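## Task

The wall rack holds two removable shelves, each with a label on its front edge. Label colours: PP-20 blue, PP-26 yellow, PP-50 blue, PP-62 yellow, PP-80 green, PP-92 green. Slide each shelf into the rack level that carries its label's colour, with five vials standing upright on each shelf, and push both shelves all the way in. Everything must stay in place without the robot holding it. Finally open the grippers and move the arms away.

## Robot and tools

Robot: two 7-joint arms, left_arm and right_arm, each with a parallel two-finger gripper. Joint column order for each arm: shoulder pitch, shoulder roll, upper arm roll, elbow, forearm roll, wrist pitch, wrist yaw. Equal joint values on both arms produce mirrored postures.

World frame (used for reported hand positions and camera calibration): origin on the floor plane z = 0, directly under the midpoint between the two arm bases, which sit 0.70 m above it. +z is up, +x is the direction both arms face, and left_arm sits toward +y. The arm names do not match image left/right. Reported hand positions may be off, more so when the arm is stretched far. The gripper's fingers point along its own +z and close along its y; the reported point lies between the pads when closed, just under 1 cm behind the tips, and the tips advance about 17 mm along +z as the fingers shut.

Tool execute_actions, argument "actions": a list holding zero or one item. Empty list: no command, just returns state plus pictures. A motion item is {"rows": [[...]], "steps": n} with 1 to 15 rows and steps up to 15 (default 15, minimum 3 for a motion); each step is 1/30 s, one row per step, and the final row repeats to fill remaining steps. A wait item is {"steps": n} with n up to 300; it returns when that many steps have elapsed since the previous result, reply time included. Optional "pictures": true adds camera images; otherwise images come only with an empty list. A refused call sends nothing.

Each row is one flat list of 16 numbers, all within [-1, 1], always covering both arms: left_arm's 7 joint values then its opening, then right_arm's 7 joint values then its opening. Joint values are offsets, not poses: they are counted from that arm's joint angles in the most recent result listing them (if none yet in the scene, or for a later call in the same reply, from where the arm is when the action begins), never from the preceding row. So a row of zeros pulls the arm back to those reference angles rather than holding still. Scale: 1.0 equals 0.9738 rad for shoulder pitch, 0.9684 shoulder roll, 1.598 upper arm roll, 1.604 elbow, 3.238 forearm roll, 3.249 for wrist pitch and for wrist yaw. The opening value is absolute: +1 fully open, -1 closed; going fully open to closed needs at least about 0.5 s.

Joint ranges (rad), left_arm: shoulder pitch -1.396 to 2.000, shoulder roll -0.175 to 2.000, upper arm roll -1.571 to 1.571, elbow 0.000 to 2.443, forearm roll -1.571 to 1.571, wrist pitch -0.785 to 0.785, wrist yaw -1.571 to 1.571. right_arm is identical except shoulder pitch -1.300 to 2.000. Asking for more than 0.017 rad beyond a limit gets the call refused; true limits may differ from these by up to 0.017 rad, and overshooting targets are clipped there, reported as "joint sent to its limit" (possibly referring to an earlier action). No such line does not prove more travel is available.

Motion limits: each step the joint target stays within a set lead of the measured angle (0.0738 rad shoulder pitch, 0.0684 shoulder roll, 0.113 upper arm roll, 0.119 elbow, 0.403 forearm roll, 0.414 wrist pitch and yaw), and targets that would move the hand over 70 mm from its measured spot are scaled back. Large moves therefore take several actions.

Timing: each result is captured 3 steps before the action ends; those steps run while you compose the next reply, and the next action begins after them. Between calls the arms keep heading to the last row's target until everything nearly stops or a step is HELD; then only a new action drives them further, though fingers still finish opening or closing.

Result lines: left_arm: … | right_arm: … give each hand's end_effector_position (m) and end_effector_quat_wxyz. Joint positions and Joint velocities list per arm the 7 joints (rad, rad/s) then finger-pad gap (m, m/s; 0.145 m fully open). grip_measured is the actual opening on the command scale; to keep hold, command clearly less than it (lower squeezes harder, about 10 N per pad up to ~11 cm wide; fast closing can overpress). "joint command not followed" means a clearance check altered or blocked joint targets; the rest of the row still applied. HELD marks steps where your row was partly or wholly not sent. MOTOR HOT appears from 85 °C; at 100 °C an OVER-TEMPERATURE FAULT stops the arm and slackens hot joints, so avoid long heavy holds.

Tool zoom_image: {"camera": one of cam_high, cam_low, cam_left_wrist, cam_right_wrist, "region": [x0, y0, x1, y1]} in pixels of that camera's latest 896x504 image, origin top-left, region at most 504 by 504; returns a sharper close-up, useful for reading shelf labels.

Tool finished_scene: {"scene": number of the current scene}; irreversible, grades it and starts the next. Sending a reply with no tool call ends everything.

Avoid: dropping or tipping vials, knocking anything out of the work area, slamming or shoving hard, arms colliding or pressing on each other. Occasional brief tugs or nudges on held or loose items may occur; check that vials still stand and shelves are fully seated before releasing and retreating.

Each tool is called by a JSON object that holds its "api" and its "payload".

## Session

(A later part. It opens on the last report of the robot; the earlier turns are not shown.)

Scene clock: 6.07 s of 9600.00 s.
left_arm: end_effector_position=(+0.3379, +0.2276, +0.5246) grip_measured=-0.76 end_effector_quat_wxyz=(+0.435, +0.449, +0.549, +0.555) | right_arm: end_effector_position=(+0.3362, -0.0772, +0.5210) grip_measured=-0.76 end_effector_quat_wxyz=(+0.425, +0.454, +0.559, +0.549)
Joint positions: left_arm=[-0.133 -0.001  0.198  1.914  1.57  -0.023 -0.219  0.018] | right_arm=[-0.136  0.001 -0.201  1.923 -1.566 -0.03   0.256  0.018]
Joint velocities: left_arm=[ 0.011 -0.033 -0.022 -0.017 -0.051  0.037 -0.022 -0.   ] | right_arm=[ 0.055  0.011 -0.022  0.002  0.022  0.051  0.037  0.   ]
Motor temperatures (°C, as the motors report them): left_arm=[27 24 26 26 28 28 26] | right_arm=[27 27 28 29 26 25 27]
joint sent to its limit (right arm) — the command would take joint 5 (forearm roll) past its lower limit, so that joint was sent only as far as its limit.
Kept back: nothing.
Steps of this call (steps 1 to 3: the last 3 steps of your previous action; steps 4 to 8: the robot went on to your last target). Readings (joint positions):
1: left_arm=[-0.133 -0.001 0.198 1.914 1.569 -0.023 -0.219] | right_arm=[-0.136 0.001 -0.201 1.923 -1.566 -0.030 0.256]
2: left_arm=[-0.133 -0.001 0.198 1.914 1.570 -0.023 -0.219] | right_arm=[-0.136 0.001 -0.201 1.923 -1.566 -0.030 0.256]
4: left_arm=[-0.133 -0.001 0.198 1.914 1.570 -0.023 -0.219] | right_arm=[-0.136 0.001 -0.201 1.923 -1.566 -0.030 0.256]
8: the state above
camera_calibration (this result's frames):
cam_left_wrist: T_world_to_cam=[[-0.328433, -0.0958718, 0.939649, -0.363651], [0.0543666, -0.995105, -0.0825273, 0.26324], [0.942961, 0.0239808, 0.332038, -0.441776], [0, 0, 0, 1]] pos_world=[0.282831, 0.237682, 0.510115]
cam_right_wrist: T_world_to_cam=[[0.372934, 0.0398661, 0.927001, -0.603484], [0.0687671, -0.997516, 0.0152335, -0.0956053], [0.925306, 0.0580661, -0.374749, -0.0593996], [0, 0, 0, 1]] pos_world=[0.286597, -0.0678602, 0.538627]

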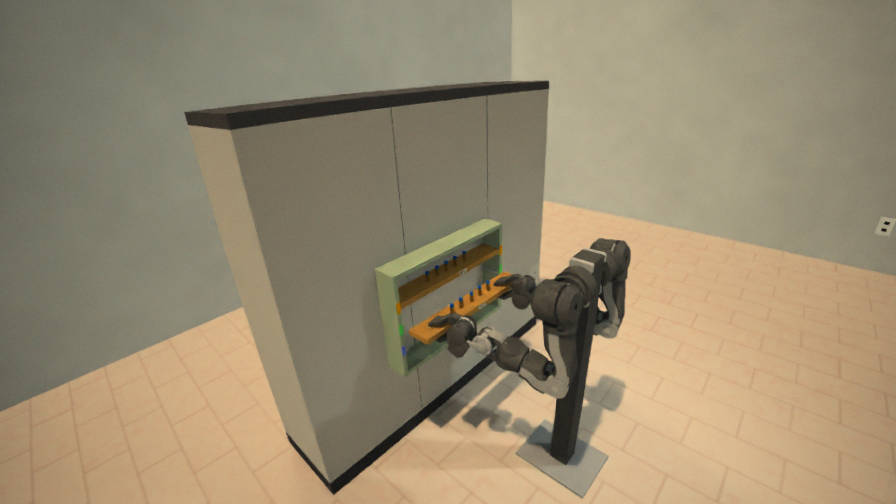

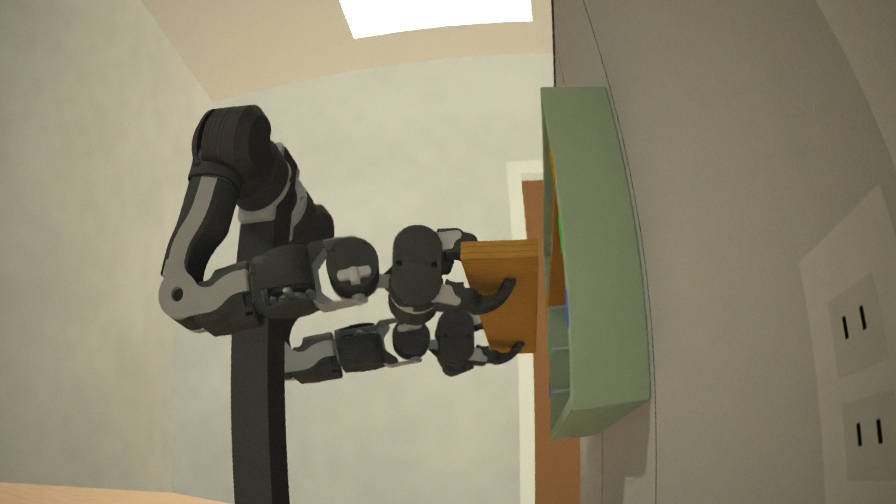

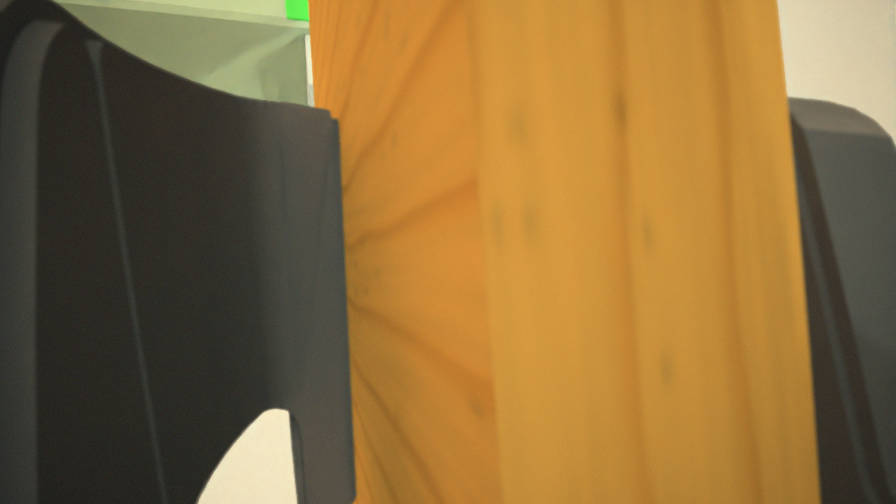

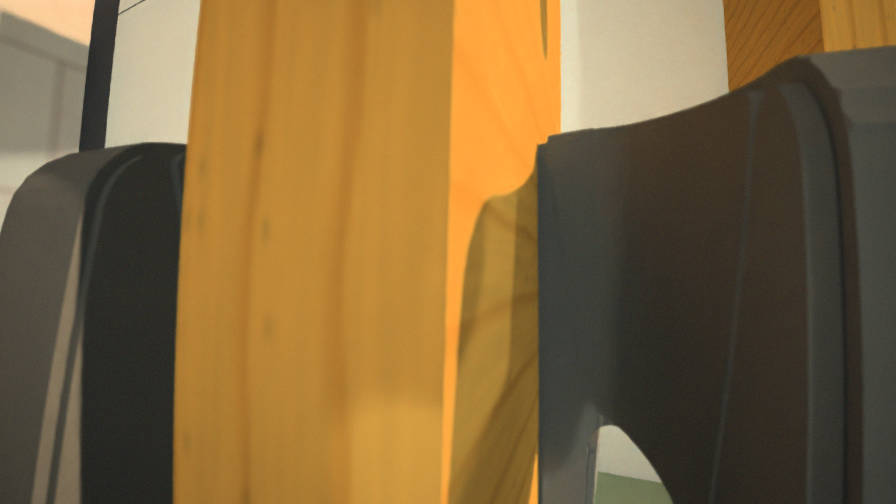

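{"api": "execute_actions", "payload": {"actions": [{"rows":[[0.002,0,0,0.001,0,0,0.005,-1,0.004,0,0,0.004,0,0,-0.008,-1],[0.001,0,0,-0.003,0,0,0.009,-1,0.003,0,0,-0.001,0,0,-0.013,-1],[0,0,-0.001,-0.011,0,0,0.015,-1,0.002,0,0.001,-0.009,0,0,-0.02,-1],[-0.002,0,-0.001,-0.023,0,0,0.022,-1,0,0,0.002,-0.021,0,0,-0.028,-1],[-0.005,0,-0.002,-0.036,0,-0.001,0.03,-1,-0.002,0,0.003,-0.034,0,0,-0.037,-1],[-0.008,0,-0.003,-0.05,0,-0.001,0.039,-1,-0.005,0,0.004,-0.049,0,0,-0.047,-1],[-0.011,0,-0.004,-0.066,0,-0.001,0.048,-1,-0.008,0,0.005,-0.066,0,0,-0.057,-1],[-0.014,0,-0.004,-0.082,0,-0.002,0.057,-1,-0.01,0,0.006,-0.083,0,0,-0.067,-1],[-0.016,0,-0.005,-0.098,0,-0.002,0.066,-1,-0.012,0,0.007,-0.099,0,0,-0.077,-1],[-0.018,0,-0.006,-0.114,0,-0.002,0.074,-1,-0.013,0,0.008,-0.116,0,0,-0.086,-1],[-0.019,0,-0.006,-0.129,0,-0.003,0.081,-1,-0.014,0,0.008,-0.131,0,0,-0.093,-1],[-0.02,0,-0.007,-0.14,0,-0.003,0.086,-1,-0.015,0,0.009,-0.143,0,0,-0.099,-1],[-0.02,0,-0.007,-0.15,0,-0.003,0.09,-1,-0.015,0,0.009,-0.153,0,0,-0.103,-1],[-0.02,0,-0.007,-0.155,0,-0.003,0.092,-1,-0.015,0,0.009,-0.158,0,0,-0.105,-1],[-0.02,0,-0.007,-0.158,0,-0.003,0.092,-1,-0.015,0,0.009,-0.161,0,0,-0.105,-1]]}]}}

{"api": "execute_actions", "payload": {"actions": [{"steps":12}], "pictures": true}}

Scene clock: 6.90 s of 9600.00 s.
left_arm: end_effector_position=(+0.3389, +0.2268, +0.4742) grip_measured=-0.76 end_effector_quat_wxyz=(+0.436, +0.451, +0.546, +0.556) | right_arm: end_effector_position=(+0.3376, -0.0788, +0.4696) grip_measured=-0.76 end_effector_quat_wxyz=(+0.427, +0.456, +0.552, +0.553)
Joint positions: left_arm=[-0.151 -0.001  0.188  1.692  1.572 -0.029  0.024  0.018] | right_arm=[-0.155  0.003 -0.19   1.692 -1.566 -0.034 -0.007  0.018]
Joint velocities: left_arm=[-0.055 -0.055 -0.017 -0.452  0.007  0.022  0.374 -0.001] | right_arm=[-0.099  0.033  0.012 -0.466 -0.066 -0.022 -0.374  0.   ]
Motor temperatures (°C, as the motors report them): left_arm=[27 24 26 26 28 28 26] | right_arm=[27 27 28 29 26 25 27]
joint sent to its limit (right arm) — the command would take joint 5 (forearm roll) past its lower limit, so that joint was sent only as far as its limit.
Steps of this call (steps 1 to 13: the robot went on to your last target; steps 14 to 25: the first 12 steps of this action). Readings (joint positions):
14: left_arm=[-0.133 -0.001 0.198 1.914 1.570 -0.023 -0.218] | right_arm=[-0.136 0.001 -0.201 1.923 -1.566 -0.030 0.255]
15: left_arm=[-0.133 -0.001 0.198 1.912 1.570 -0.023 -0.212] | right_arm=[-0.136 0.002 -0.201 1.922 -1.566 -0.030 0.248]
17: left_arm=[-0.132 -0.001 0.198 1.887 1.572 -0.023 -0.176] | right_arm=[-0.136 0.002 -0.201 1.895 -1.566 -0.030 0.209]
21: left_arm=[-0.145 -0.001 0.192 1.787 1.572 -0.025 -0.078] | right_arm=[-0.150 0.002 -0.195 1.791 -1.566 -0.032 0.102]
25: the state above

Scene clock: 7.30 s of 9600.00 s.
left_arm: end_effector_position=(+0.3383, +0.2268, +0.4698) grip_measured=-0.76 end_effector_quat_wxyz=(+0.439, +0.448, +0.541, +0.560) | right_arm: end_effector_position=(+0.3368, -0.0789, +0.4645) grip_measured=-0.75 end_effector_quat_wxyz=(+0.430, +0.453, +0.548, +0.556)
Joint positions: left_arm=[-0.153 -0.001  0.188  1.662  1.572 -0.029  0.072  0.018] | right_arm=[-0.158  0.003 -0.19   1.66  -1.566 -0.034 -0.053  0.019]
Joint velocities: left_arm=[ 0.055 -0.099  0.002  0.002 -0.022 -0.007 -0.037  0.   ] | right_arm=[ 0.055  0.033  0.007 -0.002 -0.022  0.022  0.007 -0.   ]
Motor temperatures (°C, as the motors report them): left_arm=[27 24 26 26 28 28 26] | right_arm=[27 27 28 29 26 25 27]
Kept back: nothing.
Steps of this call (steps 1 to 3: the last 3 steps of your previous action; steps 4 to 12: the robot went on to your last target). Readings (joint positions):
1: left_arm=[-0.152 -0.001 0.188 1.676 1.572 -0.029 0.041] | right_arm=[-0.157 0.003 -0.190 1.675 -1.566 -0.034 -0.025]
2: left_arm=[-0.152 -0.001 0.188 1.666 1.572 -0.029 0.052] | right_arm=[-0.157 0.003 -0.190 1.665 -1.566 -0.034 -0.036]
4: left_arm=[-0.153 -0.001 0.188 1.662 1.572 -0.029 0.064] | right_arm=[-0.158 0.003 -0.190 1.660 -1.566 -0.034 -0.047]
8: left_arm=[-0.153 -0.001 0.188 1.662 1.572 -0.029 0.071] | right_arm=[-0.158 0.003 -0.190 1.660 -1.566 -0.034 -0.053]
12: the state above
camera_calibration (this result's frames):
cam_left_wrist: T_world_to_cam=[[-0.344617, -0.103739, 0.932994, -0.301707], [0.0507581, -0.99448, -0.0918271, 0.263333], [0.93737, 0.0157118, 0.34798, -0.427653], [0, 0, 0, 1]] pos_world=[0.28353, 0.2373, 0.454487]
cam_right_wrist: T_world_to_cam=[[0.353387, 0.0230296, 0.935194, -0.549761], [0.0594393, -0.99823, 0.00212124, -0.0873787], [0.933587, 0.0548376, -0.35413, -0.0935779], [0, 0, 0, 1]] pos_world=[0.286835, -0.0694316, 0.48118]

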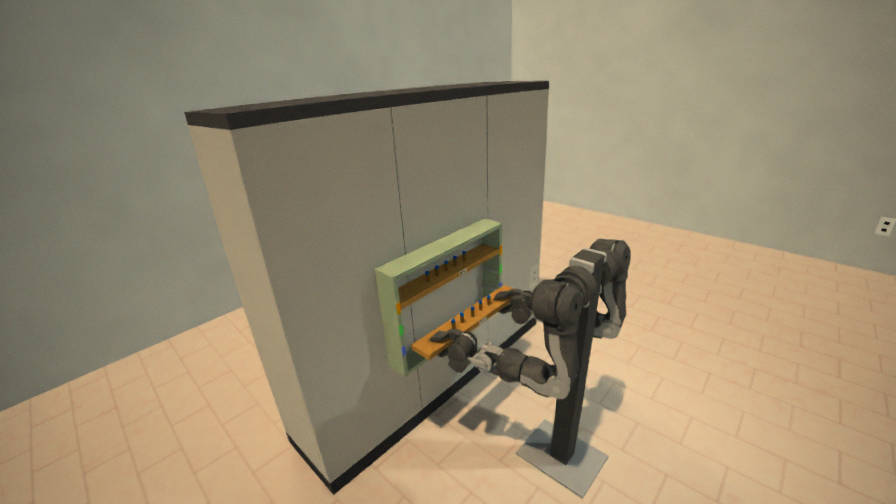

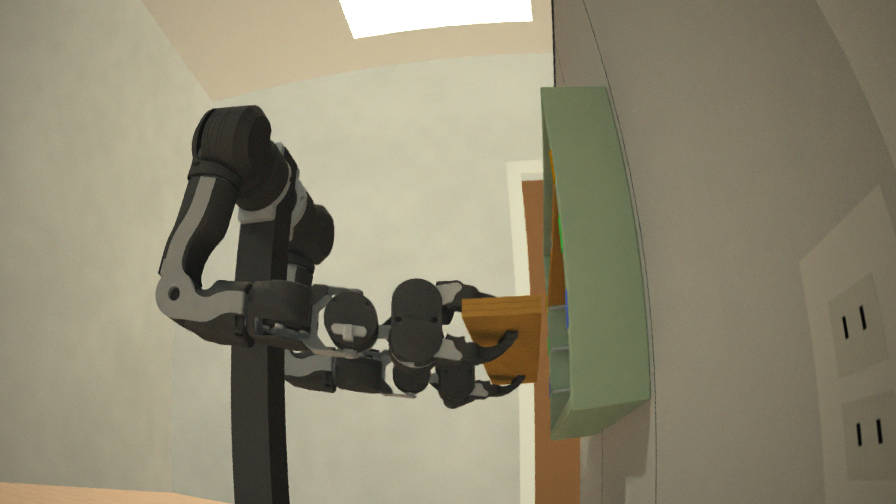

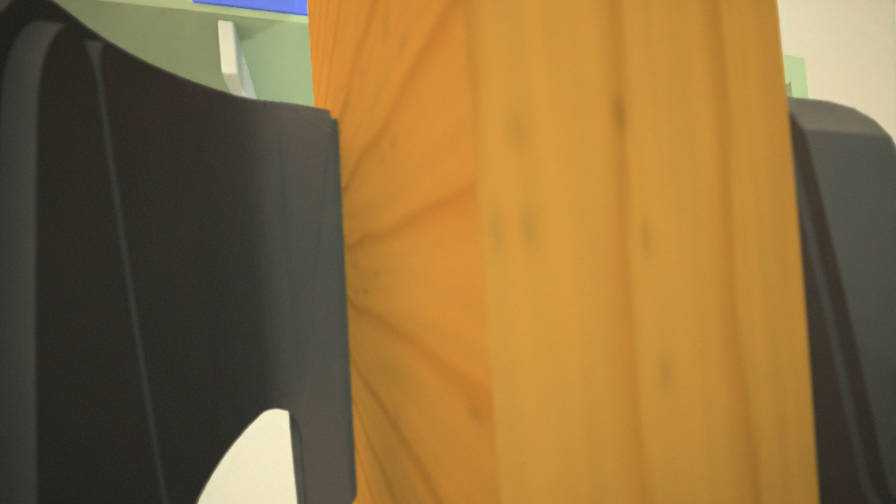

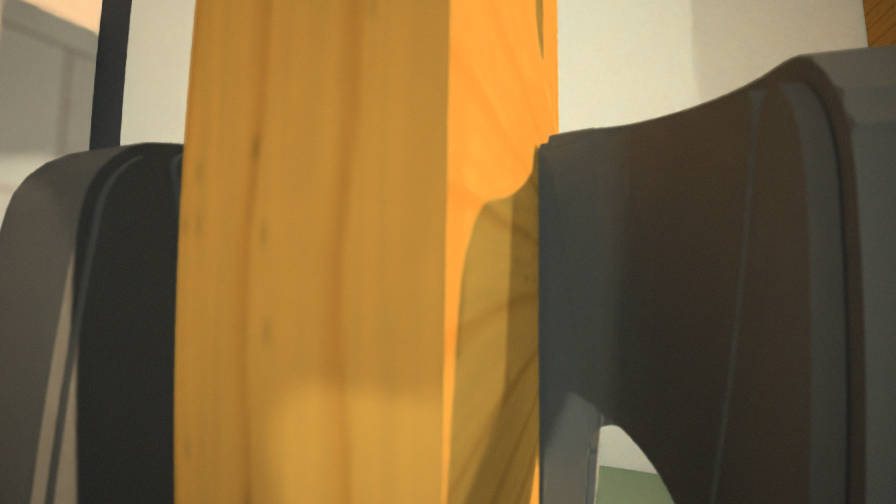

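{"api": "execute_actions", "payload": {"actions": [{"rows":[[0.005,0,0,-0.002,0,0,0.002,-1,0.012,0,0,0.001,0,0,-0.01,-1],[0.016,0,0,-0.009,0,0,0.002,-1,0.023,0,0,-0.006,0,0,-0.01,-1],[0.035,0,0,-0.02,0,0,0.002,-1,0.042,0,0,-0.017,0,0,-0.01,-1],[0.058,0,0,-0.034,0,0,0.001,-1,0.066,0,0,-0.031,0,0,-0.01,-1],[0.086,0,0,-0.05,0,0,0.001,-1,0.094,0,0,-0.047,0,0,-0.01,-1],[0.117,0,0,-0.068,0,0,0.001,-1,0.125,0,0,-0.065,0,0,-0.01,-1],[0.148,0,0,-0.087,0,0,0,-1,0.156,0,0,-0.083,0,0,-0.01,-1],[0.176,0,0,-0.104,-0.001,0,0,-1,0.185,0,0,-0.1,0,0,-0.01,-1],[0.199,0,0,-0.118,-0.002,0,0,-1,0.208,0,0,-0.114,0.001,0,-0.01,-1],[0.218,0,0,-0.13,-0.003,0,0,-1,0.227,0,0,-0.126,0.002,0,-0.01,-1],[0.229,0,0,-0.137,-0.004,0,0,-1,0.238,0,0,-0.133,0.002,0,-0.01,-1],[0.234,0,0,-0.14,-0.004,0,0,-1,0.243,0,0,-0.136,0.002,0,-0.01,-1]]}]}}

{"api": "execute_actions", "payload": {"actions": [{"steps":6}]}}

Scene clock: 7.93 s of 9600.00 s.
left_arm: end_effector_position=(+0.3881, +0.2270, +0.4670) grip_measured=-0.76 end_effector_quat_wxyz=(+0.446, +0.439, +0.551, +0.552) | right_arm: end_effector_position=(+0.3882, -0.0794, +0.4693) grip_measured=-0.76 end_effector_quat_wxyz=(+0.447, +0.435, +0.551, +0.554)
Joint positions: left_arm=[ 0.075 -0.002  0.188  1.438  1.563 -0.032  0.067  0.018] | right_arm=[ 0.076  0.005 -0.19   1.443 -1.565 -0.035 -0.069  0.018]
Joint velocities: left_arm=[ 0.033 -0.099 -0.002 -0.095 -0.022 -0.022  0.037  0.   ] | right_arm=[ 0.055  0.033 -0.007 -0.066  0.066 -0.051  0.007 -0.   ]
Motor temperatures (°C, as the motors report them): left_arm=[27 24 26 26 28 28 26] | right_arm=[27 27 28 29 26 25 27]
Steps of this call (steps 1 to 7: the robot went on to your last target; steps 8 to 19: the first 12 steps of this action). Readings (joint positions):
8: left_arm=[-0.151 -0.002 0.188 1.661 1.572 -0.029 0.072] | right_arm=[-0.157 0.003 -0.190 1.659 -1.566 -0.035 -0.053]
9: left_arm=[-0.144 -0.002 0.188 1.654 1.572 -0.029 0.073] | right_arm=[-0.150 0.004 -0.190 1.651 -1.566 -0.035 -0.056]
11: left_arm=[-0.102 -0.002 0.188 1.610 1.572 -0.029 0.072] | right_arm=[-0.106 0.004 -0.190 1.610 -1.566 -0.035 -0.059]
15: left_arm=[0.019 -0.002 0.188 1.499 1.570 -0.031 0.067] | right_arm=[0.019 0.005 -0.190 1.502 -1.566 -0.035 -0.066]
19: the state above

Scene clock: 8.13 s of 9600.00 s.
left_arm: end_effector_position=(+0.3880, +0.2271, +0.4664) grip_measured=-0.76 end_effector_quat_wxyz=(+0.445, +0.440, +0.551, +0.552) | right_arm: end_effector_position=(+0.3881, -0.0794, +0.4686) grip_measured=-0.76 end_effector_quat_wxyz=(+0.447, +0.435, +0.552, +0.554)
Joint positions: left_arm=[ 0.074 -0.002  0.188  1.437  1.562 -0.032  0.067  0.018] | right_arm=[ 0.076  0.005 -0.19   1.441 -1.564 -0.035 -0.069  0.018]
Joint velocities: left_arm=[ 0.011 -0.055 -0.027 -0.012 -0.066 -0.007 -0.066 -0.   ] | right_arm=[-0.011  0.055  0.007 -0.002 -0.051  0.022  0.022  0.   ]
Motor temperatures (°C, as the motors report them): left_arm=[27 24 26 26 28 28 26] | right_arm=[27 27 28 29 26 25 27]
Kept back: nothing.
Steps of this call (steps 1 to 3: the last 3 steps of your previous action; steps 4 to 6: the robot went on to your last target). Readings (joint positions):
1: left_arm=[0.075 -0.002 0.188 1.438 1.562 -0.032 0.067] | right_arm=[0.076 0.005 -0.190 1.442 -1.565 -0.035 -0.069]
2: left_arm=[0.074 -0.002 0.188 1.437 1.562 -0.032 0.067] | right_arm=[0.076 0.005 -0.190 1.441 -1.565 -0.035 -0.069]
4: left_arm=[0.074 -0.002 0.188 1.437 1.562 -0.032 0.067] | right_arm=[0.076 0.005 -0.190 1.441 -1.564 -0.035 -0.069]
6: the state above

{"api": "execute_actions", "payload": {"actions": [{"rows":[[0.005,0.002,0,-0.003,0,0,0.002,-1,0.006,-0.003,0,-0.003,0,0,-0.005,-1],[0.016,0.002,0,-0.012,-0.001,0,0.004,-1,0.017,-0.003,0,-0.012,0.001,0,-0.007,-1],[0.035,0.002,0.001,-0.027,-0.003,0,0.007,-1,0.036,-0.003,-0.001,-0.027,0.003,0,-0.01,-1],[0.058,0.002,0.002,-0.046,-0.004,0,0.01,-1,0.059,-0.003,-0.002,-0.046,0.004,0,-0.013,-1],[0.086,0.002,0.003,-0.069,-0.006,0,0.014,-1,0.086,-0.003,-0.003,-0.069,0.006,0,-0.016,-1],[0.116,0.002,0.005,-0.094,-0.008,0,0.018,-1,0.116,-0.003,-0.004,-0.095,0.008,0,-0.02,-1],[0.146,0.002,0.006,-0.12,-0.01,0,0.022,-1,0.146,-0.003,-0.006,-0.121,0.01,0,-0.024,-1],[0.174,0.002,0.008,-0.145,-0.012,0,0.025,-1,0.174,-0.003,-0.007,-0.146,0.012,0,-0.027,-1],[0.197,0.002,0.009,-0.165,-0.013,0,0.028,-1,0.196,-0.003,-0.008,-0.167,0.013,0,-0.029,-1],[0.216,0.002,0.01,-0.182,-0.014,0,0.029,-1,0.215,-0.003,-0.009,-0.184,0.014,0,-0.03,-1],[0.227,0.002,0.011,-0.192,-0.015,0,0.03,-1,0.226,-0.003,-0.01,-0.194,0.015,0,-0.031,-1],[0.232,0.002,0.011,-0.198,-0.015,0,0.03,-1,0.231,-0.003,-0.01,-0.2,0.015,0,-0.031,-1]]}]}}

{"api": "execute_actions", "payload": {"actions": [{"steps":8}], "pictures": true}}

Scene clock: 8.93 s of 9600.00 s.
left_arm: end_effector_position=(+0.4338, +0.2270, +0.4524) grip_measured=-0.76 end_effector_quat_wxyz=(+0.440, +0.444, +0.554, +0.549) | right_arm: end_effector_position=(+0.4339, -0.0810, +0.4533) grip_measured=-0.76 end_effector_quat_wxyz=(+0.443, +0.441, +0.554, +0.550)
Joint positions: left_arm=[ 0.297 -0.     0.204  1.122  1.516 -0.033  0.148  0.018] | right_arm=[ 0.297  0.003 -0.203  1.123 -1.519 -0.035 -0.153  0.018]
Joint velocities: left_arm=[ 0.011  0.055  0.022 -0.144 -0.022 -0.051  0.11   0.   ] | right_arm=[ 0.033  0.055 -0.012 -0.085 -0.051 -0.022 -0.183 -0.   ]
Motor temperatures (°C, as the motors report them): left_arm=[27 24 26 26 28 28 26] | right_arm=[27 27 28 29 26 25 27]
Steps of this call (steps 1 to 12: the robot went on to your last target; steps 13 to 24: the first 12 steps of this action). Readings (joint positions):
13: left_arm=[0.075 -0.001 0.188 1.435 1.562 -0.033 0.067] | right_arm=[0.076 0.005 -0.190 1.439 -1.565 -0.035 -0.069]
14: left_arm=[0.082 -0.001 0.188 1.423 1.562 -0.033 0.068] | right_arm=[0.082 0.004 -0.190 1.427 -1.564 -0.035 -0.072]
16: left_arm=[0.120 -0.001 0.190 1.365 1.555 -0.033 0.077] | right_arm=[0.121 0.004 -0.192 1.369 -1.557 -0.035 -0.083]
20: left_arm=[0.242 -0.000 0.199 1.209 1.532 -0.033 0.120] | right_arm=[0.244 0.004 -0.199 1.212 -1.534 -0.035 -0.126]
24: the state above

Scene clock: 9.20 s of 9600.00 s.
left_arm: end_effector_position=(+0.4338, +0.2271, +0.4526) grip_measured=-0.76 end_effector_quat_wxyz=(+0.441, +0.444, +0.554, +0.550) | right_arm: end_effector_position=(+0.4338, -0.0809, +0.4534) grip_measured=-0.76 end_effector_quat_wxyz=(+0.443, +0.441, +0.554, +0.550)
Joint positions: left_arm=[ 0.297 -0.     0.204  1.121  1.515 -0.033  0.151  0.018] | right_arm=[ 0.297  0.003 -0.204  1.122 -1.519 -0.035 -0.156  0.018]
Joint velocities: left_arm=[-0.033  0.033  0.002 -0.007 -0.051 -0.007 -0.051  0.   ] | right_arm=[-0.077 -0.011 -0.022 -0.002  0.007 -0.007 -0.007  0.   ]
Motor temperatures (°C, as the motors report them): left_arm=[27 24 26 26 28 28 26] | right_arm=[27 27 28 29 26 25 27]
Kept back: nothing.
Steps of this call (steps 1 to 3: the last 3 steps of your previous action; steps 4 to 8: the robot went on to your last target). Readings (joint positions):
1: left_arm=[0.297 -0.000 0.204 1.121 1.516 -0.033 0.151] | right_arm=[0.297 0.003 -0.204 1.122 -1.519 -0.035 -0.155]
2: left_arm=[0.297 -0.000 0.204 1.121 1.515 -0.033 0.151] | right_arm=[0.297 0.003 -0.204 1.122 -1.519 -0.035 -0.156]
4: left_arm=[0.297 -0.000 0.204 1.121 1.515 -0.033 0.151] | right_arm=[0.297 0.003 -0.204 1.122 -1.519 -0.035 -0.156]
8: the state above
camera_calibration (this result's frames):
cam_left_wrist: T_world_to_cam=[[-0.331846, -0.0764859, 0.940228, -0.267733], [0.0546556, -0.996592, -0.0617808, 0.242412], [0.941749, 0.030887, 0.334895, -0.510614], [0, 0, 0, 1]] pos_world=[0.378775, 0.236879, 0.437708]
cam_right_wrist: T_world_to_cam=[[0.336473, 0.0565775, 0.939992, -0.565768], [0.0581212, -0.997538, 0.0392365, -0.111232], [0.939898, 0.0414315, -0.338933, -0.198725], [0, 0, 0, 1]] pos_world=[0.383612, -0.0707147, 0.468828]

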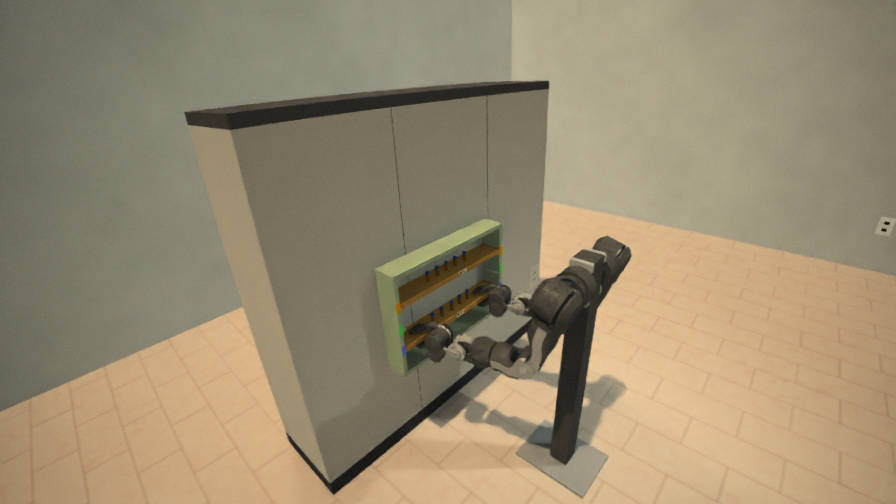

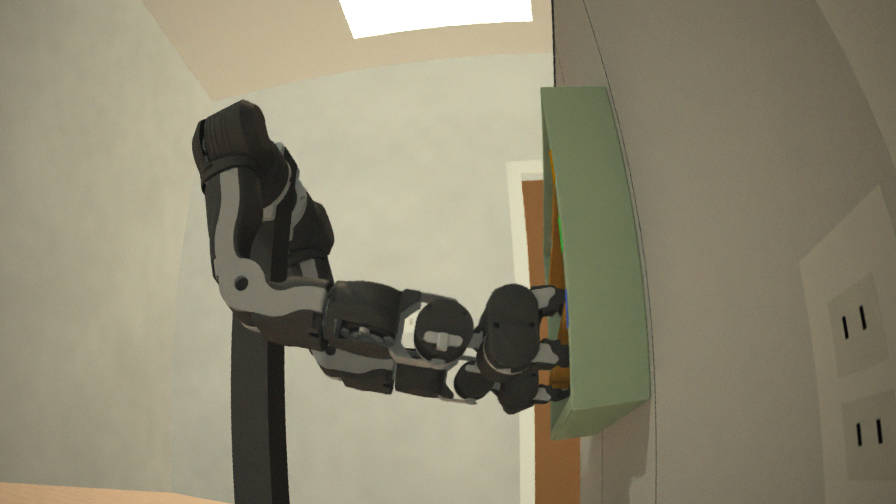

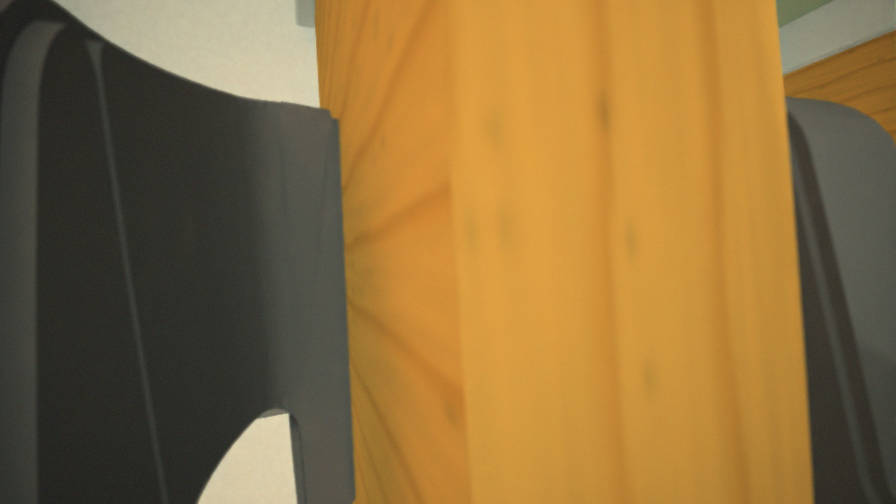

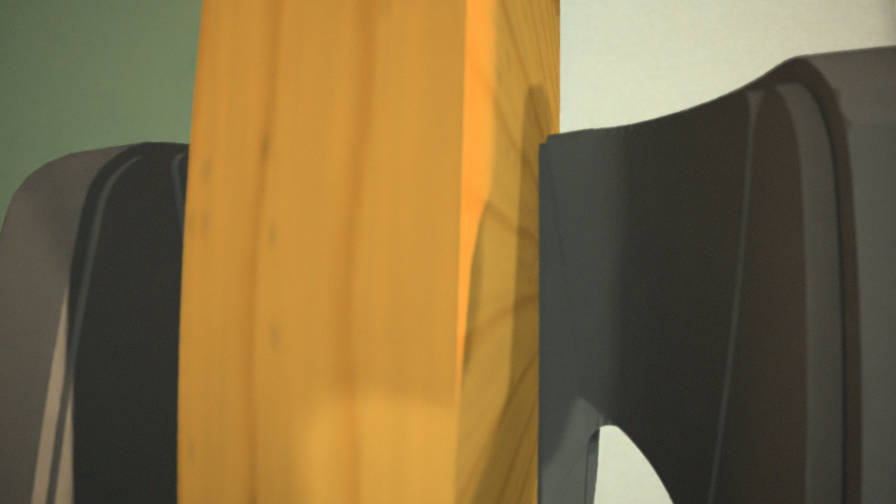

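{"api": "execute_actions", "payload": {"actions": [{"steps":10,"rows":[[0,0,0,0,0,0,0,-0.9,0,0,0,0,0,0,0,-0.9],[0,0,0,0,0,0,0,-0.82,0,0,0,0,0,0,0,-0.82],[0,0,0,0,0,0,0,-0.77,0,0,0,0,0,0,0,-0.77],[0,0,0,0,0,0,0,-0.74,0,0,0,0,0,0,0,-0.74],[0,0,0,0,0,0,0,-0.7,0,0,0,0,0,0,0,-0.7],[0,0,0,0,0,0,0,-0.62,0,0,0,0,0,0,0,-0.62],[0,0,0,0,0,0,0,-0.5,0,0,0,0,0,0,0,-0.5]]}]}}

{"api": "execute_actions", "payload": {"actions": [{"rows":[[-0.03,0,-0.002,0.023,0.002,0,-0.002,-0.5,-0.03,0,0.002,0.023,-0.002,0,0.002,-0.5],[-0.075,0,-0.004,0.056,0.005,0,-0.005,-0.5,-0.075,0,0.004,0.056,-0.005,0,0.005,-0.5],[-0.125,0,-0.006,0.091,0.008,0,-0.007,-0.5,-0.125,0,0.006,0.091,-0.008,0,0.007,-0.5],[-0.175,0,-0.008,0.125,0.011,0,-0.009,-0.5,-0.175,0,0.008,0.125,-0.011,0,0.009,-0.5],[-0.228,0,-0.01,0.16,0.014,0,-0.01,-0.5,-0.228,0,0.01,0.16,-0.014,0,0.01,-0.5],[-0.28,0,-0.01,0.193,0.015,0,-0.012,-0.5,-0.28,0,0.01,0.193,-0.014,0,0.012,-0.5],[-0.33,0,-0.01,0.23,0.015,0,-0.02,-0.5,-0.33,0,0.01,0.23,-0.014,0,0.02,-0.5],[-0.37,0,-0.01,0.28,0.015,0,-0.04,-0.5,-0.37,0,0.01,0.28,-0.014,0,0.04,-0.5],[-0.4,0,-0.008,0.335,0.015,0,-0.07,-0.5,-0.4,0,0.008,0.335,-0.014,0,0.07,-0.5],[-0.41,0,-0.005,0.39,0.015,0,-0.1,-0.5,-0.41,0,0.005,0.39,-0.014,0,0.1,-0.5],[-0.4,0,-0.002,0.45,0.015,0.003,-0.13,-0.5,-0.4,0,0.002,0.45,-0.014,0.003,0.13,-0.5],[-0.38,0,0.002,0.51,0.015,0.006,-0.16,-0.5,-0.38,0,-0.002,0.51,-0.014,0.006,0.16,-0.5],[-0.34,0,0.006,0.565,0.015,0.009,-0.19,-0.5,-0.34,0,-0.006,0.565,-0.014,0.009,0.19,-0.5],[-0.3,0,0.01,0.615,0.015,0.012,-0.22,-0.5,-0.3,0,-0.01,0.615,-0.014,0.012,0.22,-0.5],[-0.279,0,0.0125,0.646,0.015,0.013,-0.238,-0.5,-0.279,-0.003,-0.0125,0.646,-0.014,0.013,0.24,-0.5]]}]}}

{"api": "execute_actions", "payload": {"actions": [{"steps":14}], "pictures": true}}

Scene clock: 10.03 s of 9600.00 s.
left_arm: end_effector_position=(+0.4338, +0.2271, +0.4525) grip_measured=-0.51 end_effector_quat_wxyz=(+0.441, +0.444, +0.554, +0.550) | right_arm: end_effector_position=(+0.4338, -0.0809, +0.4532) grip_measured=-0.51 end_effector_quat_wxyz=(+0.443, +0.441, +0.554, +0.550)
Joint positions: left_arm=[ 0.297 -0.     0.204  1.121  1.515 -0.033  0.151  0.037] | right_arm=[ 0.297  0.003 -0.204  1.122 -1.519 -0.035 -0.155  0.037]
Joint velocities: left_arm=[ 0.033 -0.077 -0.017 -0.017 -0.022 -0.007 -0.066  0.093] | right_arm=[ 0.011 -0.011  0.012  0.002  0.037 -0.051 -0.037  0.093]
Motor temperatures (°C, as the motors report them): left_arm=[27 24 26 26 28 28 26] | right_arm=[27 27 28 29 26 25 27]
Steps of this call (steps 1 to 15: the robot went on to your last target; steps 16 to 18: nothing new was sent; steps 19 to 25: the first 7 steps of this action). Readings (joint positions):
19: left_arm=[0.297 -0.000 0.204 1.121 1.515 -0.033 0.151] | right_arm=[0.297 0.003 -0.204 1.122 -1.519 -0.035 -0.155]
20: left_arm=[0.297 -0.000 0.204 1.121 1.515 -0.033 0.151] | right_arm=[0.297 0.003 -0.204 1.122 -1.519 -0.035 -0.155]
22: left_arm=[0.297 -0.000 0.204 1.121 1.515 -0.033 0.151] | right_arm=[0.297 0.003 -0.204 1.122 -1.519 -0.035 -0.155]
25: the state above

Scene clock: 10.53 s of 9600.00 s.
left_arm: end_effector_position=(+0.3459, +0.2306, +0.5368) grip_measured=-0.50 end_effector_quat_wxyz=(+0.437, +0.442, +0.549, +0.560) | right_arm: end_effector_position=(+0.3455, -0.0767, +0.5392) grip_measured=-0.50 end_effector_quat_wxyz=(+0.439, +0.438, +0.547, +0.562)
Joint positions: left_arm=[-0.08  -0.001  0.205  1.916  1.564 -0.025 -0.259  0.038] | right_arm=[-0.081  0.005 -0.205  1.922 -1.564 -0.027  0.255  0.038]
Joint velocities: left_arm=[ 0.912  0.033  0.115  2.654 -0.11   0.154 -1.766  0.   ] | right_arm=[ 0.846 -0.033 -0.139  2.718 -0.037  0.139  1.722 -0.   ]
Motor temperatures (°C, as the motors report them): left_arm=[27 24 26 26 28 28 26] | right_arm=[27 27 28 29 26 25 27]
Steps of this call (steps 1 to 3: the last 3 steps of your previous action; steps 4 to 15: the first 12 steps of this action, its rows measured from where the robot was after step 3). Readings (joint positions):
3: left_arm=[0.297 -0.000 0.204 1.121 1.515 -0.033 0.151] | right_arm=[0.297 0.003 -0.204 1.122 -1.519 -0.035 -0.155]
4: left_arm=[0.281 -0.000 0.201 1.147 1.517 -0.033 0.147] | right_arm=[0.281 0.004 -0.201 1.148 -1.521 -0.035 -0.152]
5: left_arm=[0.239 -0.000 0.197 1.205 1.523 -0.033 0.143] | right_arm=[0.241 0.004 -0.197 1.207 -1.526 -0.035 -0.148]
7: left_arm=[0.129 -0.000 0.194 1.317 1.539 -0.033 0.134] | right_arm=[0.132 0.003 -0.193 1.319 -1.542 -0.035 -0.139]
11: left_arm=[-0.075 -0.001 0.189 1.545 1.561 -0.033 0.066] | right_arm=[-0.076 0.005 -0.189 1.547 -1.562 -0.035 -0.070]
15: the state above

Scene clock: 11.00 s of 9600.00 s.
left_arm: end_effector_position=(+0.3378, +0.2275, +0.6013) grip_measured=-0.50 end_effector_quat_wxyz=(+0.440, +0.443, +0.553, +0.551) | right_arm: end_effector_position=(+0.3377, -0.0793, +0.6020) grip_measured=-0.50 end_effector_quat_wxyz=(+0.440, +0.442, +0.554, +0.551)
Joint positions: left_arm=[ 0.027 -0.001  0.222  2.157  1.564  0.006 -0.618  0.038] | right_arm=[ 0.028  0.002 -0.222  2.159 -1.564  0.004  0.619  0.038]
Joint velocities: left_arm=[ 0.055  0.033  0.007  0.017  0.022  0.007 -0.051 -0.   ] | right_arm=[ 0.055  0.033 -0.032 -0.007  0.051 -0.051 -0.022 -0.   ]
Motor temperatures (°C, as the motors report them): left_arm=[27 24 26 26 28 28 26] | right_arm=[27 27 28 29 26 25 27]
Kept back: nothing.
Steps of this call (steps 1 to 3: the last 3 steps of your previous action; steps 4 to 14: the robot went on to your last target). Readings (joint positions):
1: left_arm=[-0.039 -0.000 0.212 2.012 1.564 -0.017 -0.352] | right_arm=[-0.038 0.004 -0.211 2.017 -1.564 -0.019 0.346]
2: left_arm=[0.011 0.001 0.217 2.100 1.564 -0.008 -0.443] | right_arm=[0.013 0.003 -0.217 2.103 -1.564 -0.009 0.437]
4: left_arm=[0.051 0.003 0.222 2.191 1.564 0.002 -0.545] | right_arm=[0.053 -0.004 -0.222 2.191 -1.564 0.001 0.545]
8: left_arm=[0.021 -0.002 0.222 2.151 1.564 0.005 -0.618] | right_arm=[0.020 0.002 -0.222 2.153 -1.564 0.003 0.619]
14: the state above
camera_calibration (this result's frames):
cam_left_wrist: T_world_to_cam=[[-0.33255, -0.0786316, 0.939802, -0.438422], [0.056522, -0.996389, -0.0633657, 0.257578], [0.94139, 0.0320472, 0.335793, -0.470762], [0, 0, 0, 1]] pos_world=[0.282814, 0.23726, 0.58643]
cam_right_wrist: T_world_to_cam=[[0.339666, 0.0522388, 0.939094, -0.674061], [0.0605634, -0.997599, 0.0335878, -0.10734], [0.938594, 0.0454661, -0.342014, -0.0554306], [0, 0, 0, 1]] pos_world=[0.287484, -0.0693497, 0.617655]

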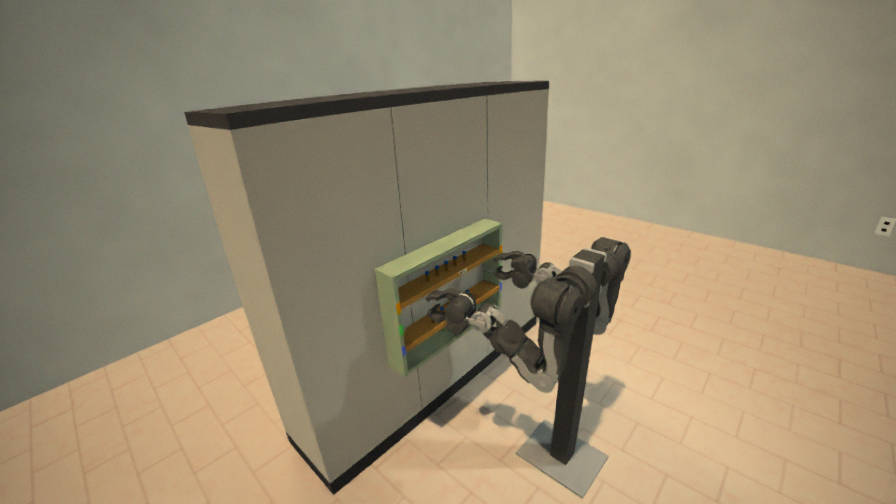

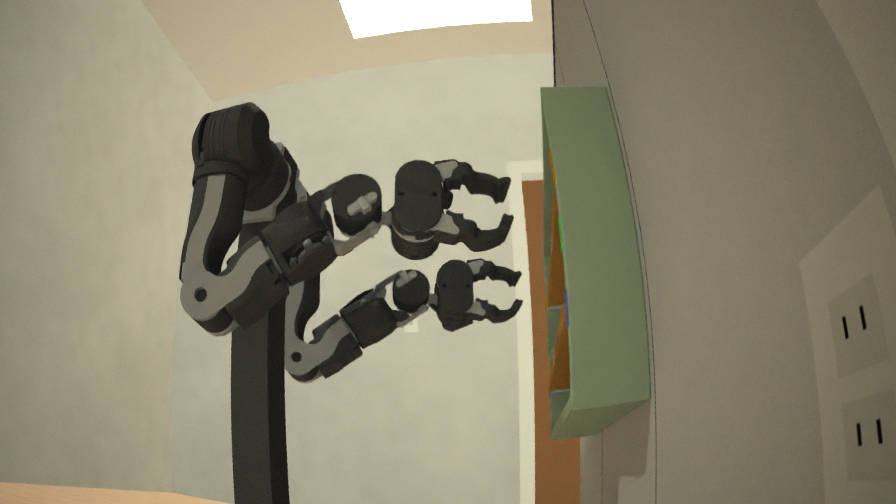

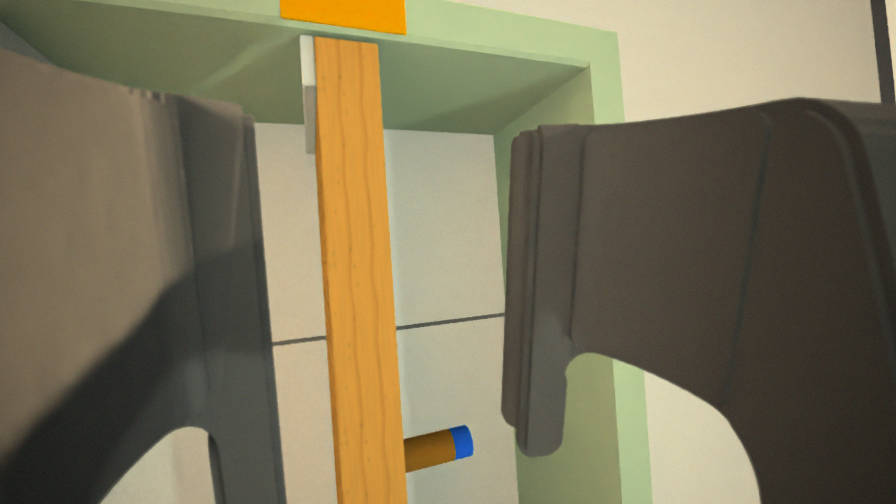

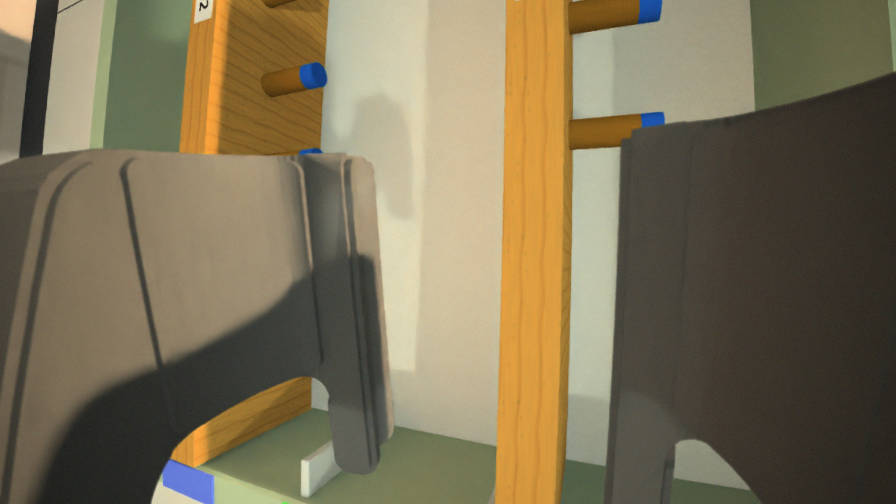

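{"api": "execute_actions", "payload": {"actions": [{"rows":[[0.02,0,-0.002,-0.013,-0.002,0,0.001,-0.5,0.02,0,0.002,-0.013,0.002,0,-0.001,-0.5],[0.055,0,-0.005,-0.035,-0.004,0,0.003,-0.5,0.055,0,0.005,-0.035,0.004,0,-0.003,-0.5],[0.095,0,-0.008,-0.062,-0.007,0,0.005,-0.5,0.095,0,0.008,-0.062,0.007,0,-0.005,-0.5],[0.135,0,-0.011,-0.09,-0.01,0,0.008,-0.5,0.135,0,0.011,-0.09,0.01,0,-0.008,-0.5],[0.175,0,-0.013,-0.119,-0.013,-0.001,0.011,-0.5,0.175,0,0.013,-0.119,0.013,-0.001,-0.011,-0.5],[0.215,0,-0.015,-0.149,-0.016,-0.001,0.015,-0.5,0.215,0,0.015,-0.149,0.016,-0.001,-0.015,-0.5],[0.255,0,-0.017,-0.18,-0.018,-0.002,0.019,-0.5,0.255,0,0.017,-0.18,0.018,-0.002,-0.019,-0.5],[0.295,0,-0.019,-0.213,-0.021,-0.003,0.024,-0.5,0.295,0,0.019,-0.213,0.021,-0.003,-0.024,-0.5],[0.335,0,-0.02,-0.246,-0.023,-0.003,0.029,-0.5,0.335,0,0.02,-0.246,0.023,-0.003,-0.029,-0.5],[0.37,0,-0.021,-0.277,-0.025,-0.004,0.032,-0.5,0.37,0,0.021,-0.277,0.025,-0.004,-0.032,-0.5],[0.397,0,-0.022,-0.301,-0.026,-0.004,0.034,-0.5,0.397,0,0.022,-0.301,0.026,-0.004,-0.034,-0.5],[0.412,0,-0.022,-0.316,-0.027,-0.004,0.035,-0.5,0.412,0,0.022,-0.316,0.027,-0.004,-0.035,-0.5]]}]}}

{"api": "execute_actions", "payload": {"actions": [{"steps":10}]}}

Scene clock: 11.67 s of 9600.00 s.
left_arm: end_effector_position=(+0.4365, +0.2271, +0.6011) grip_measured=-0.50 end_effector_quat_wxyz=(+0.442, +0.445, +0.555, +0.547) | right_arm: end_effector_position=(+0.4365, -0.0798, +0.6035) grip_measured=-0.50 end_effector_quat_wxyz=(+0.443, +0.443, +0.554, +0.548)
Joint positions: left_arm=[ 0.432 -0.001  0.188  1.654  1.483 -0.002 -0.518  0.038] | right_arm=[ 0.435  0.001 -0.188  1.657 -1.483 -0.004  0.518  0.038]
Joint velocities: left_arm=[ 0.275 -0.011  0.007 -0.52  -0.037  0.022  0.139 -0.   ] | right_arm=[ 0.253 -0.055  0.022 -0.491  0.051  0.007 -0.154 -0.   ]
Motor temperatures (°C, as the motors report them): left_arm=[27 24 26 26 28 28 26] | right_arm=[27 27 28 29 26 25 27]
Steps of this call (steps 1 to 8: the robot went on to your last target; steps 9 to 20: the first 12 steps of this action). Readings (joint positions):
9: left_arm=[0.037 -0.001 0.222 2.146 1.561 0.006 -0.617] | right_arm=[0.038 0.002 -0.222 2.149 -1.562 0.004 0.619]
10: left_arm=[0.069 -0.001 0.220 2.112 1.557 0.006 -0.616] | right_arm=[0.070 0.002 -0.220 2.115 -1.557 0.004 0.617]
12: left_arm=[0.161 -0.001 0.207 2.019 1.542 0.005 -0.606] | right_arm=[0.162 0.001 -0.206 2.021 -1.542 0.004 0.607]
16: left_arm=[0.311 -0.001 0.196 1.823 1.507 0.001 -0.563] | right_arm=[0.313 0.001 -0.195 1.825 -1.507 -0.000 0.563]
20: the state above

Scene clock: 12.00 s of 9600.00 s.
left_arm: end_effector_position=(+0.4366, +0.2275, +0.5995) grip_measured=-0.50 end_effector_quat_wxyz=(+0.440, +0.445, +0.554, +0.549) | right_arm: end_effector_position=(+0.4365, -0.0794, +0.6014) grip_measured=-0.50 end_effector_quat_wxyz=(+0.441, +0.443, +0.554, +0.550)
Joint positions: left_arm=[ 0.429 -0.001  0.188  1.649  1.478 -0.004 -0.511  0.038] | right_arm=[ 0.431  0.001 -0.187  1.652 -1.478 -0.006  0.511  0.038]
Joint velocities: left_arm=[-0.033 -0.011  0.007 -0.022  0.095  0.007 -0.081  0.   ] | right_arm=[-0.099 -0.077  0.002 -0.007  0.007  0.007 -0.037  0.   ]
Motor temperatures (°C, as the motors report them): left_arm=[27 24 26 26 28 28 26] | right_arm=[27 27 28 29 26 25 27]
Kept back: nothing.
Steps of this call (steps 1 to 3: the last 3 steps of your previous action; steps 4 to 10: the robot went on to your last target). Readings (joint positions):
1: left_arm=[0.433 -0.001 0.188 1.649 1.481 -0.002 -0.515] | right_arm=[0.436 0.001 -0.187 1.652 -1.481 -0.004 0.515]
2: left_arm=[0.430 -0.001 0.188 1.649 1.480 -0.004 -0.513] | right_arm=[0.433 0.001 -0.187 1.652 -1.480 -0.005 0.513]
4: left_arm=[0.429 -0.001 0.188 1.649 1.478 -0.004 -0.511] | right_arm=[0.431 0.001 -0.187 1.652 -1.478 -0.006 0.512]
8: left_arm=[0.429 -0.001 0.188 1.649 1.478 -0.004 -0.511] | right_arm=[0.431 0.001 -0.187 1.652 -1.478 -0.006 0.511]
10: the state above

{"api": "execute_actions", "payload": {"actions": [{"steps":13,"rows":[[0,0,0,0.001,0,0,0.004,-0.55,0,0,0,0,0,0,-0.003,-0.55],[0,0,0,0.001,0,0,0.004,-0.6,0,0,0,0,0,0,-0.003,-0.6],[0,0,0,0.001,0,0,0.004,-0.65,0,0,0,0,0,0,-0.003,-0.65],[0,0,0,0.001,0,0,0.004,-0.69,0,0,0,0,0,0,-0.003,-0.69],[0,0,0,0.001,0,0,0.004,-0.72,0,0,0,0,0,0,-0.003,-0.72],[0,0,0,0.001,0,0,0.004,-0.75,0,0,0,0,0,0,-0.003,-0.75],[0,0,0,0.001,0,0,0.004,-0.78,0,0,0,0,0,0,-0.003,-0.78],[0,0,0,0.001,0,0,0.004,-0.83,0,0,0,0,0,0,-0.003,-0.83],[0,0,0,0.001,0,0,0.004,-0.9,0,0,0,0,0,0,-0.003,-0.9],[0,0,0,0.001,0,0,0.004,-1,0,0,0,0,0,0,-0.003,-1]]}]}}

{"api": "execute_actions", "payload": {"actions": [{"steps":10,"rows":[[0.002,0,0,0.004,0,0,0.003,-1,0.002,0,0,0.004,0,0,-0.003,-1],[-0.004,0,0,0.012,0,0,0.003,-1,-0.004,0,0,0.012,0,0,-0.003,-1],[-0.014,0,0,0.023,0.001,0,0.001,-1,-0.014,0,0,0.023,-0.001,0,-0.001,-1],[-0.028,0,0.001,0.037,0.002,0,-0.001,-1,-0.028,0,-0.001,0.037,-0.002,0,0.001,-1],[-0.045,0,0.001,0.052,0.003,0.001,-0.004,-1,-0.045,0,-0.001,0.052,-0.003,0.001,0.004,-1],[-0.067,0,0.002,0.071,0.005,0.001,-0.007,-1,-0.067,0,-0.002,0.071,-0.005,0.001,0.007,-1],[-0.093,0,0.003,0.094,0.006,0.002,-0.01,-1,-0.093,0,-0.003,0.094,-0.006,0.002,0.01,-1],[-0.122,0,0.004,0.118,0.008,0.002,-0.014,-1,-0.122,0,-0.004,0.118,-0.008,0.002,0.014,-1],[-0.156,0,0.006,0.146,0.01,0.003,-0.017,-1,-0.156,0,-0.006,0.146,-0.01,0.003,0.017,-1],[-0.193,0,0.008,0.175,0.012,0.003,-0.02,-1,-0.193,0,-0.008,0.175,-0.012,0.003,0.02,-1]]}]}}

{"api": "execute_actions", "payload": {"actions": [{"steps":13,"rows":[[-0.04,0,0.004,0.038,0.005,0.001,-0.003,-1,-0.04,0,-0.004,0.038,-0.005,0.001,0.003,-1],[-0.076,0,0.006,0.065,0.007,0.001,-0.005,-1,-0.076,0,-0.006,0.065,-0.007,0.001,0.005,-1],[-0.108,0,0.008,0.087,0.009,0.001,-0.006,-1,-0.108,0,-0.008,0.087,-0.009,0.001,0.006,-1],[-0.136,0,0.01,0.106,0.011,0.001,-0.007,-1,-0.136,0,-0.01,0.106,-0.011,0.001,0.007,-1],[-0.16,0,0.012,0.122,0.013,0.002,-0.008,-1,-0.16,0,-0.012,0.122,-0.013,0.002,0.008,-1],[-0.179,0,0.014,0.135,0.014,0.002,-0.009,-1,-0.179,0,-0.014,0.135,-0.014,0.002,0.009,-1],[-0.194,0,0.015,0.144,0.015,0.002,-0.009,-1,-0.194,0,-0.015,0.144,-0.015,0.002,0.009,-1],[-0.205,0,0.016,0.151,0.016,0.002,-0.01,-1,-0.205,0,-0.016,0.151,-0.016,0.002,0.01,-1],[-0.211,0,0.017,0.155,0.016,0.002,-0.01,-1,-0.211,0,-0.017,0.155,-0.016,0.002,0.01,-1],[-0.213,0,0.017,0.156,0.016,0.002,-0.01,-1,-0.213,0,-0.017,0.156,-0.016,0.002,0.01,-1]]}]}}

{"api": "execute_actions", "payload": {"actions": [{"steps":8}]}}

Scene clock: 13.03 s of 9600.00 s.
left_arm: end_effector_position=(+0.4366, +0.2275, +0.6015) grip_measured=-0.76 end_effector_quat_wxyz=(+0.442, +0.443, +0.551, +0.552) | right_arm: end_effector_position=(+0.4366, -0.0795, +0.6027) grip_measured=-0.76 end_effector_quat_wxyz=(+0.443, +0.441, +0.552, +0.551)
Joint positions: left_arm=[ 0.429 -0.001  0.188  1.65   1.479 -0.004 -0.5    0.018] | right_arm=[ 0.432  0.001 -0.187  1.652 -1.48  -0.006  0.504  0.018]
Joint velocities: left_arm=[ 0.033  0.033 -0.002 -0.002 -0.051 -0.125  0.037 -0.   ] | right_arm=[-0.077  0.055  0.017  0.007  0.007  0.022  0.037  0.   ]
Motor temperatures (°C, as the motors report them): left_arm=[27 24 26 26 28 28 26] | right_arm=[27 27 28 29 26 25 27]
Steps of this call (steps 1 to 15: the robot went on to your last target; steps 16 to 21: nothing new was sent; steps 22 to 31: the first 10 steps of this action). Readings (joint positions):
22: left_arm=[0.429 -0.001 0.188 1.649 1.478 -0.004 -0.508] | right_arm=[0.431 0.001 -0.187 1.652 -1.478 -0.006 0.509]
23: left_arm=[0.429 -0.001 0.188 1.649 1.478 -0.004 -0.506] | right_arm=[0.431 0.001 -0.187 1.652 -1.478 -0.006 0.508]
25: left_arm=[0.429 -0.001 0.188 1.649 1.478 -0.004 -0.504] | right_arm=[0.431 0.001 -0.187 1.652 -1.478 -0.006 0.507]
29: left_arm=[0.429 -0.001 0.188 1.650 1.479 -0.004 -0.500] | right_arm=[0.432 0.001 -0.187 1.652 -1.480 -0.006 0.504]
31: the state above

Scene clock: 13.37 s of 9600.00 s.
left_arm: end_effector_position=(+0.4128, +0.2269, +0.6078) grip_measured=-0.76 end_effector_quat_wxyz=(+0.448, +0.437, +0.545, +0.558) | right_arm: end_effector_position=(+0.4128, -0.0794, +0.6079) grip_measured=-0.76 end_effector_quat_wxyz=(+0.447, +0.436, +0.548, +0.557)
Joint positions: left_arm=[ 0.34  -0.002  0.189  1.789  1.495 -0.001 -0.526  0.018] | right_arm=[ 0.342  0.002 -0.19   1.79  -1.497 -0.006  0.534  0.018]
Joint velocities: left_arm=[-0.78  -0.011  0.037  0.989  0.11  -0.022 -0.081  0.   ] | right_arm=[-0.736  0.077 -0.042  1.018 -0.037 -0.051  0.11  -0.   ]
Motor temperatures (°C, as the motors report them): left_arm=[28 24 26 26 28 28 26] | right_arm=[27 27 28 29 26 25 27]
Steps of this call (steps 1 to 3: the last 3 steps of your previous action; steps 4 to 10: the first 7 steps of this action, its rows measured from where the robot was after step 3). Readings (joint positions):
3: left_arm=[0.429 -0.001 0.188 1.650 1.479 -0.004 -0.500] | right_arm=[0.432 0.001 -0.187 1.652 -1.480 -0.006 0.504]
4: left_arm=[0.429 -0.001 0.188 1.650 1.479 -0.004 -0.500] | right_arm=[0.432 0.001 -0.187 1.653 -1.481 -0.007 0.503]
5: left_arm=[0.426 -0.001 0.188 1.657 1.480 -0.004 -0.500] | right_arm=[0.429 0.001 -0.187 1.659 -1.481 -0.007 0.505]
7: left_arm=[0.402 -0.001 0.188 1.699 1.483 -0.004 -0.505] | right_arm=[0.404 0.001 -0.187 1.700 -1.485 -0.007 0.511]
10: the state above

Scene clock: 13.80 s of 9600.00 s.
left_arm: end_effector_position=(+0.3378, +0.2266, +0.6076) grip_measured=-0.76 end_effector_quat_wxyz=(+0.448, +0.437, +0.545, +0.558) | right_arm: end_effector_position=(+0.3375, -0.0781, +0.6066) grip_measured=-0.76 end_effector_quat_wxyz=(+0.444, +0.435, +0.550, +0.557)
Joint positions: left_arm=[ 0.031 -0.002  0.222  2.161  1.565  0.009 -0.596  0.018] | right_arm=[ 0.033  0.002 -0.225  2.162 -1.565 -0.     0.606  0.018]
Joint velocities: left_arm=[-0.033  0.055 -0.012  0.027 -0.007  0.066 -0.037 -0.   ] | right_arm=[ 0.033 -0.077 -0.007 -0.002 -0.037 -0.007  0.022 -0.   ]
Motor temperatures (°C, as the motors report them): left_arm=[28 24 26 26 28 28 26] | right_arm=[27 27 28 29 26 25 27]
Steps of this call (steps 1 to 3: the last 3 steps of your previous action; steps 4 to 13: the first 10 steps of this action, its rows measured from where the robot was after step 3). Readings (joint positions):
3: left_arm=[0.240 -0.002 0.197 1.918 1.513 0.003 -0.558] | right_arm=[0.242 0.002 -0.198 1.918 -1.514 -0.003 0.567]
4: left_arm=[0.201 -0.002 0.201 1.967 1.522 0.004 -0.565] | right_arm=[0.202 0.002 -0.203 1.966 -1.523 -0.002 0.575]
5: left_arm=[0.162 -0.002 0.204 2.013 1.529 0.005 -0.572] | right_arm=[0.164 0.002 -0.206 2.012 -1.530 -0.001 0.582]
7: left_arm=[0.105 -0.002 0.210 2.079 1.543 0.006 -0.582] | right_arm=[0.107 0.002 -0.213 2.078 -1.543 -0.001 0.592]
11: left_arm=[0.039 -0.002 0.220 2.153 1.562 0.009 -0.593] | right_arm=[0.040 0.002 -0.223 2.152 -1.562 -0.000 0.603]
13: the state above

Scene clock: 14.07 s of 9600.00 s.
left_arm: end_effector_position=(+0.3378, +0.2265, +0.6075) grip_measured=-0.76 end_effector_quat_wxyz=(+0.448, +0.438, +0.545, +0.558) | right_arm: end_effector_position=(+0.3375, -0.0782, +0.6066) grip_measured=-0.76 end_effector_quat_wxyz=(+0.445, +0.435, +0.550, +0.557)
Joint positions: left_arm=[ 0.031 -0.002  0.222  2.161  1.566  0.009 -0.596  0.018] | right_arm=[ 0.033  0.002 -0.225  2.162 -1.566 -0.     0.606  0.018]
Joint velocities: left_arm=[ 0.055 -0.055  0.002 -0.002 -0.066 -0.051  0.037  0.   ] | right_arm=[ 0.099 -0.033 -0.002  0.002 -0.051  0.022  0.022 -0.   ]
Motor temperatures (°C, as the motors report them): left_arm=[28 24 26 26 28 28 26] | right_arm=[27 27 28 29 26 25 27]
Kept back: nothing.
Steps of this call (steps 1 to 3: the last 3 steps of your previous action; steps 4 to 8: the robot went on to your last target). Readings (joint positions):
1: left_arm=[0.031 -0.002 0.222 2.161 1.565 0.009 -0.596] | right_arm=[0.033 0.002 -0.225 2.162 -1.565 -0.000 0.606]
2: left_arm=[0.031 -0.002 0.222 2.161 1.565 0.009 -0.596] | right_arm=[0.033 0.002 -0.225 2.162 -1.565 -0.000 0.606]
4: left_arm=[0.031 -0.002 0.222 2.161 1.566 0.009 -0.596] | right_arm=[0.033 0.002 -0.225 2.162 -1.566 -0.000 0.606]
8: the state above


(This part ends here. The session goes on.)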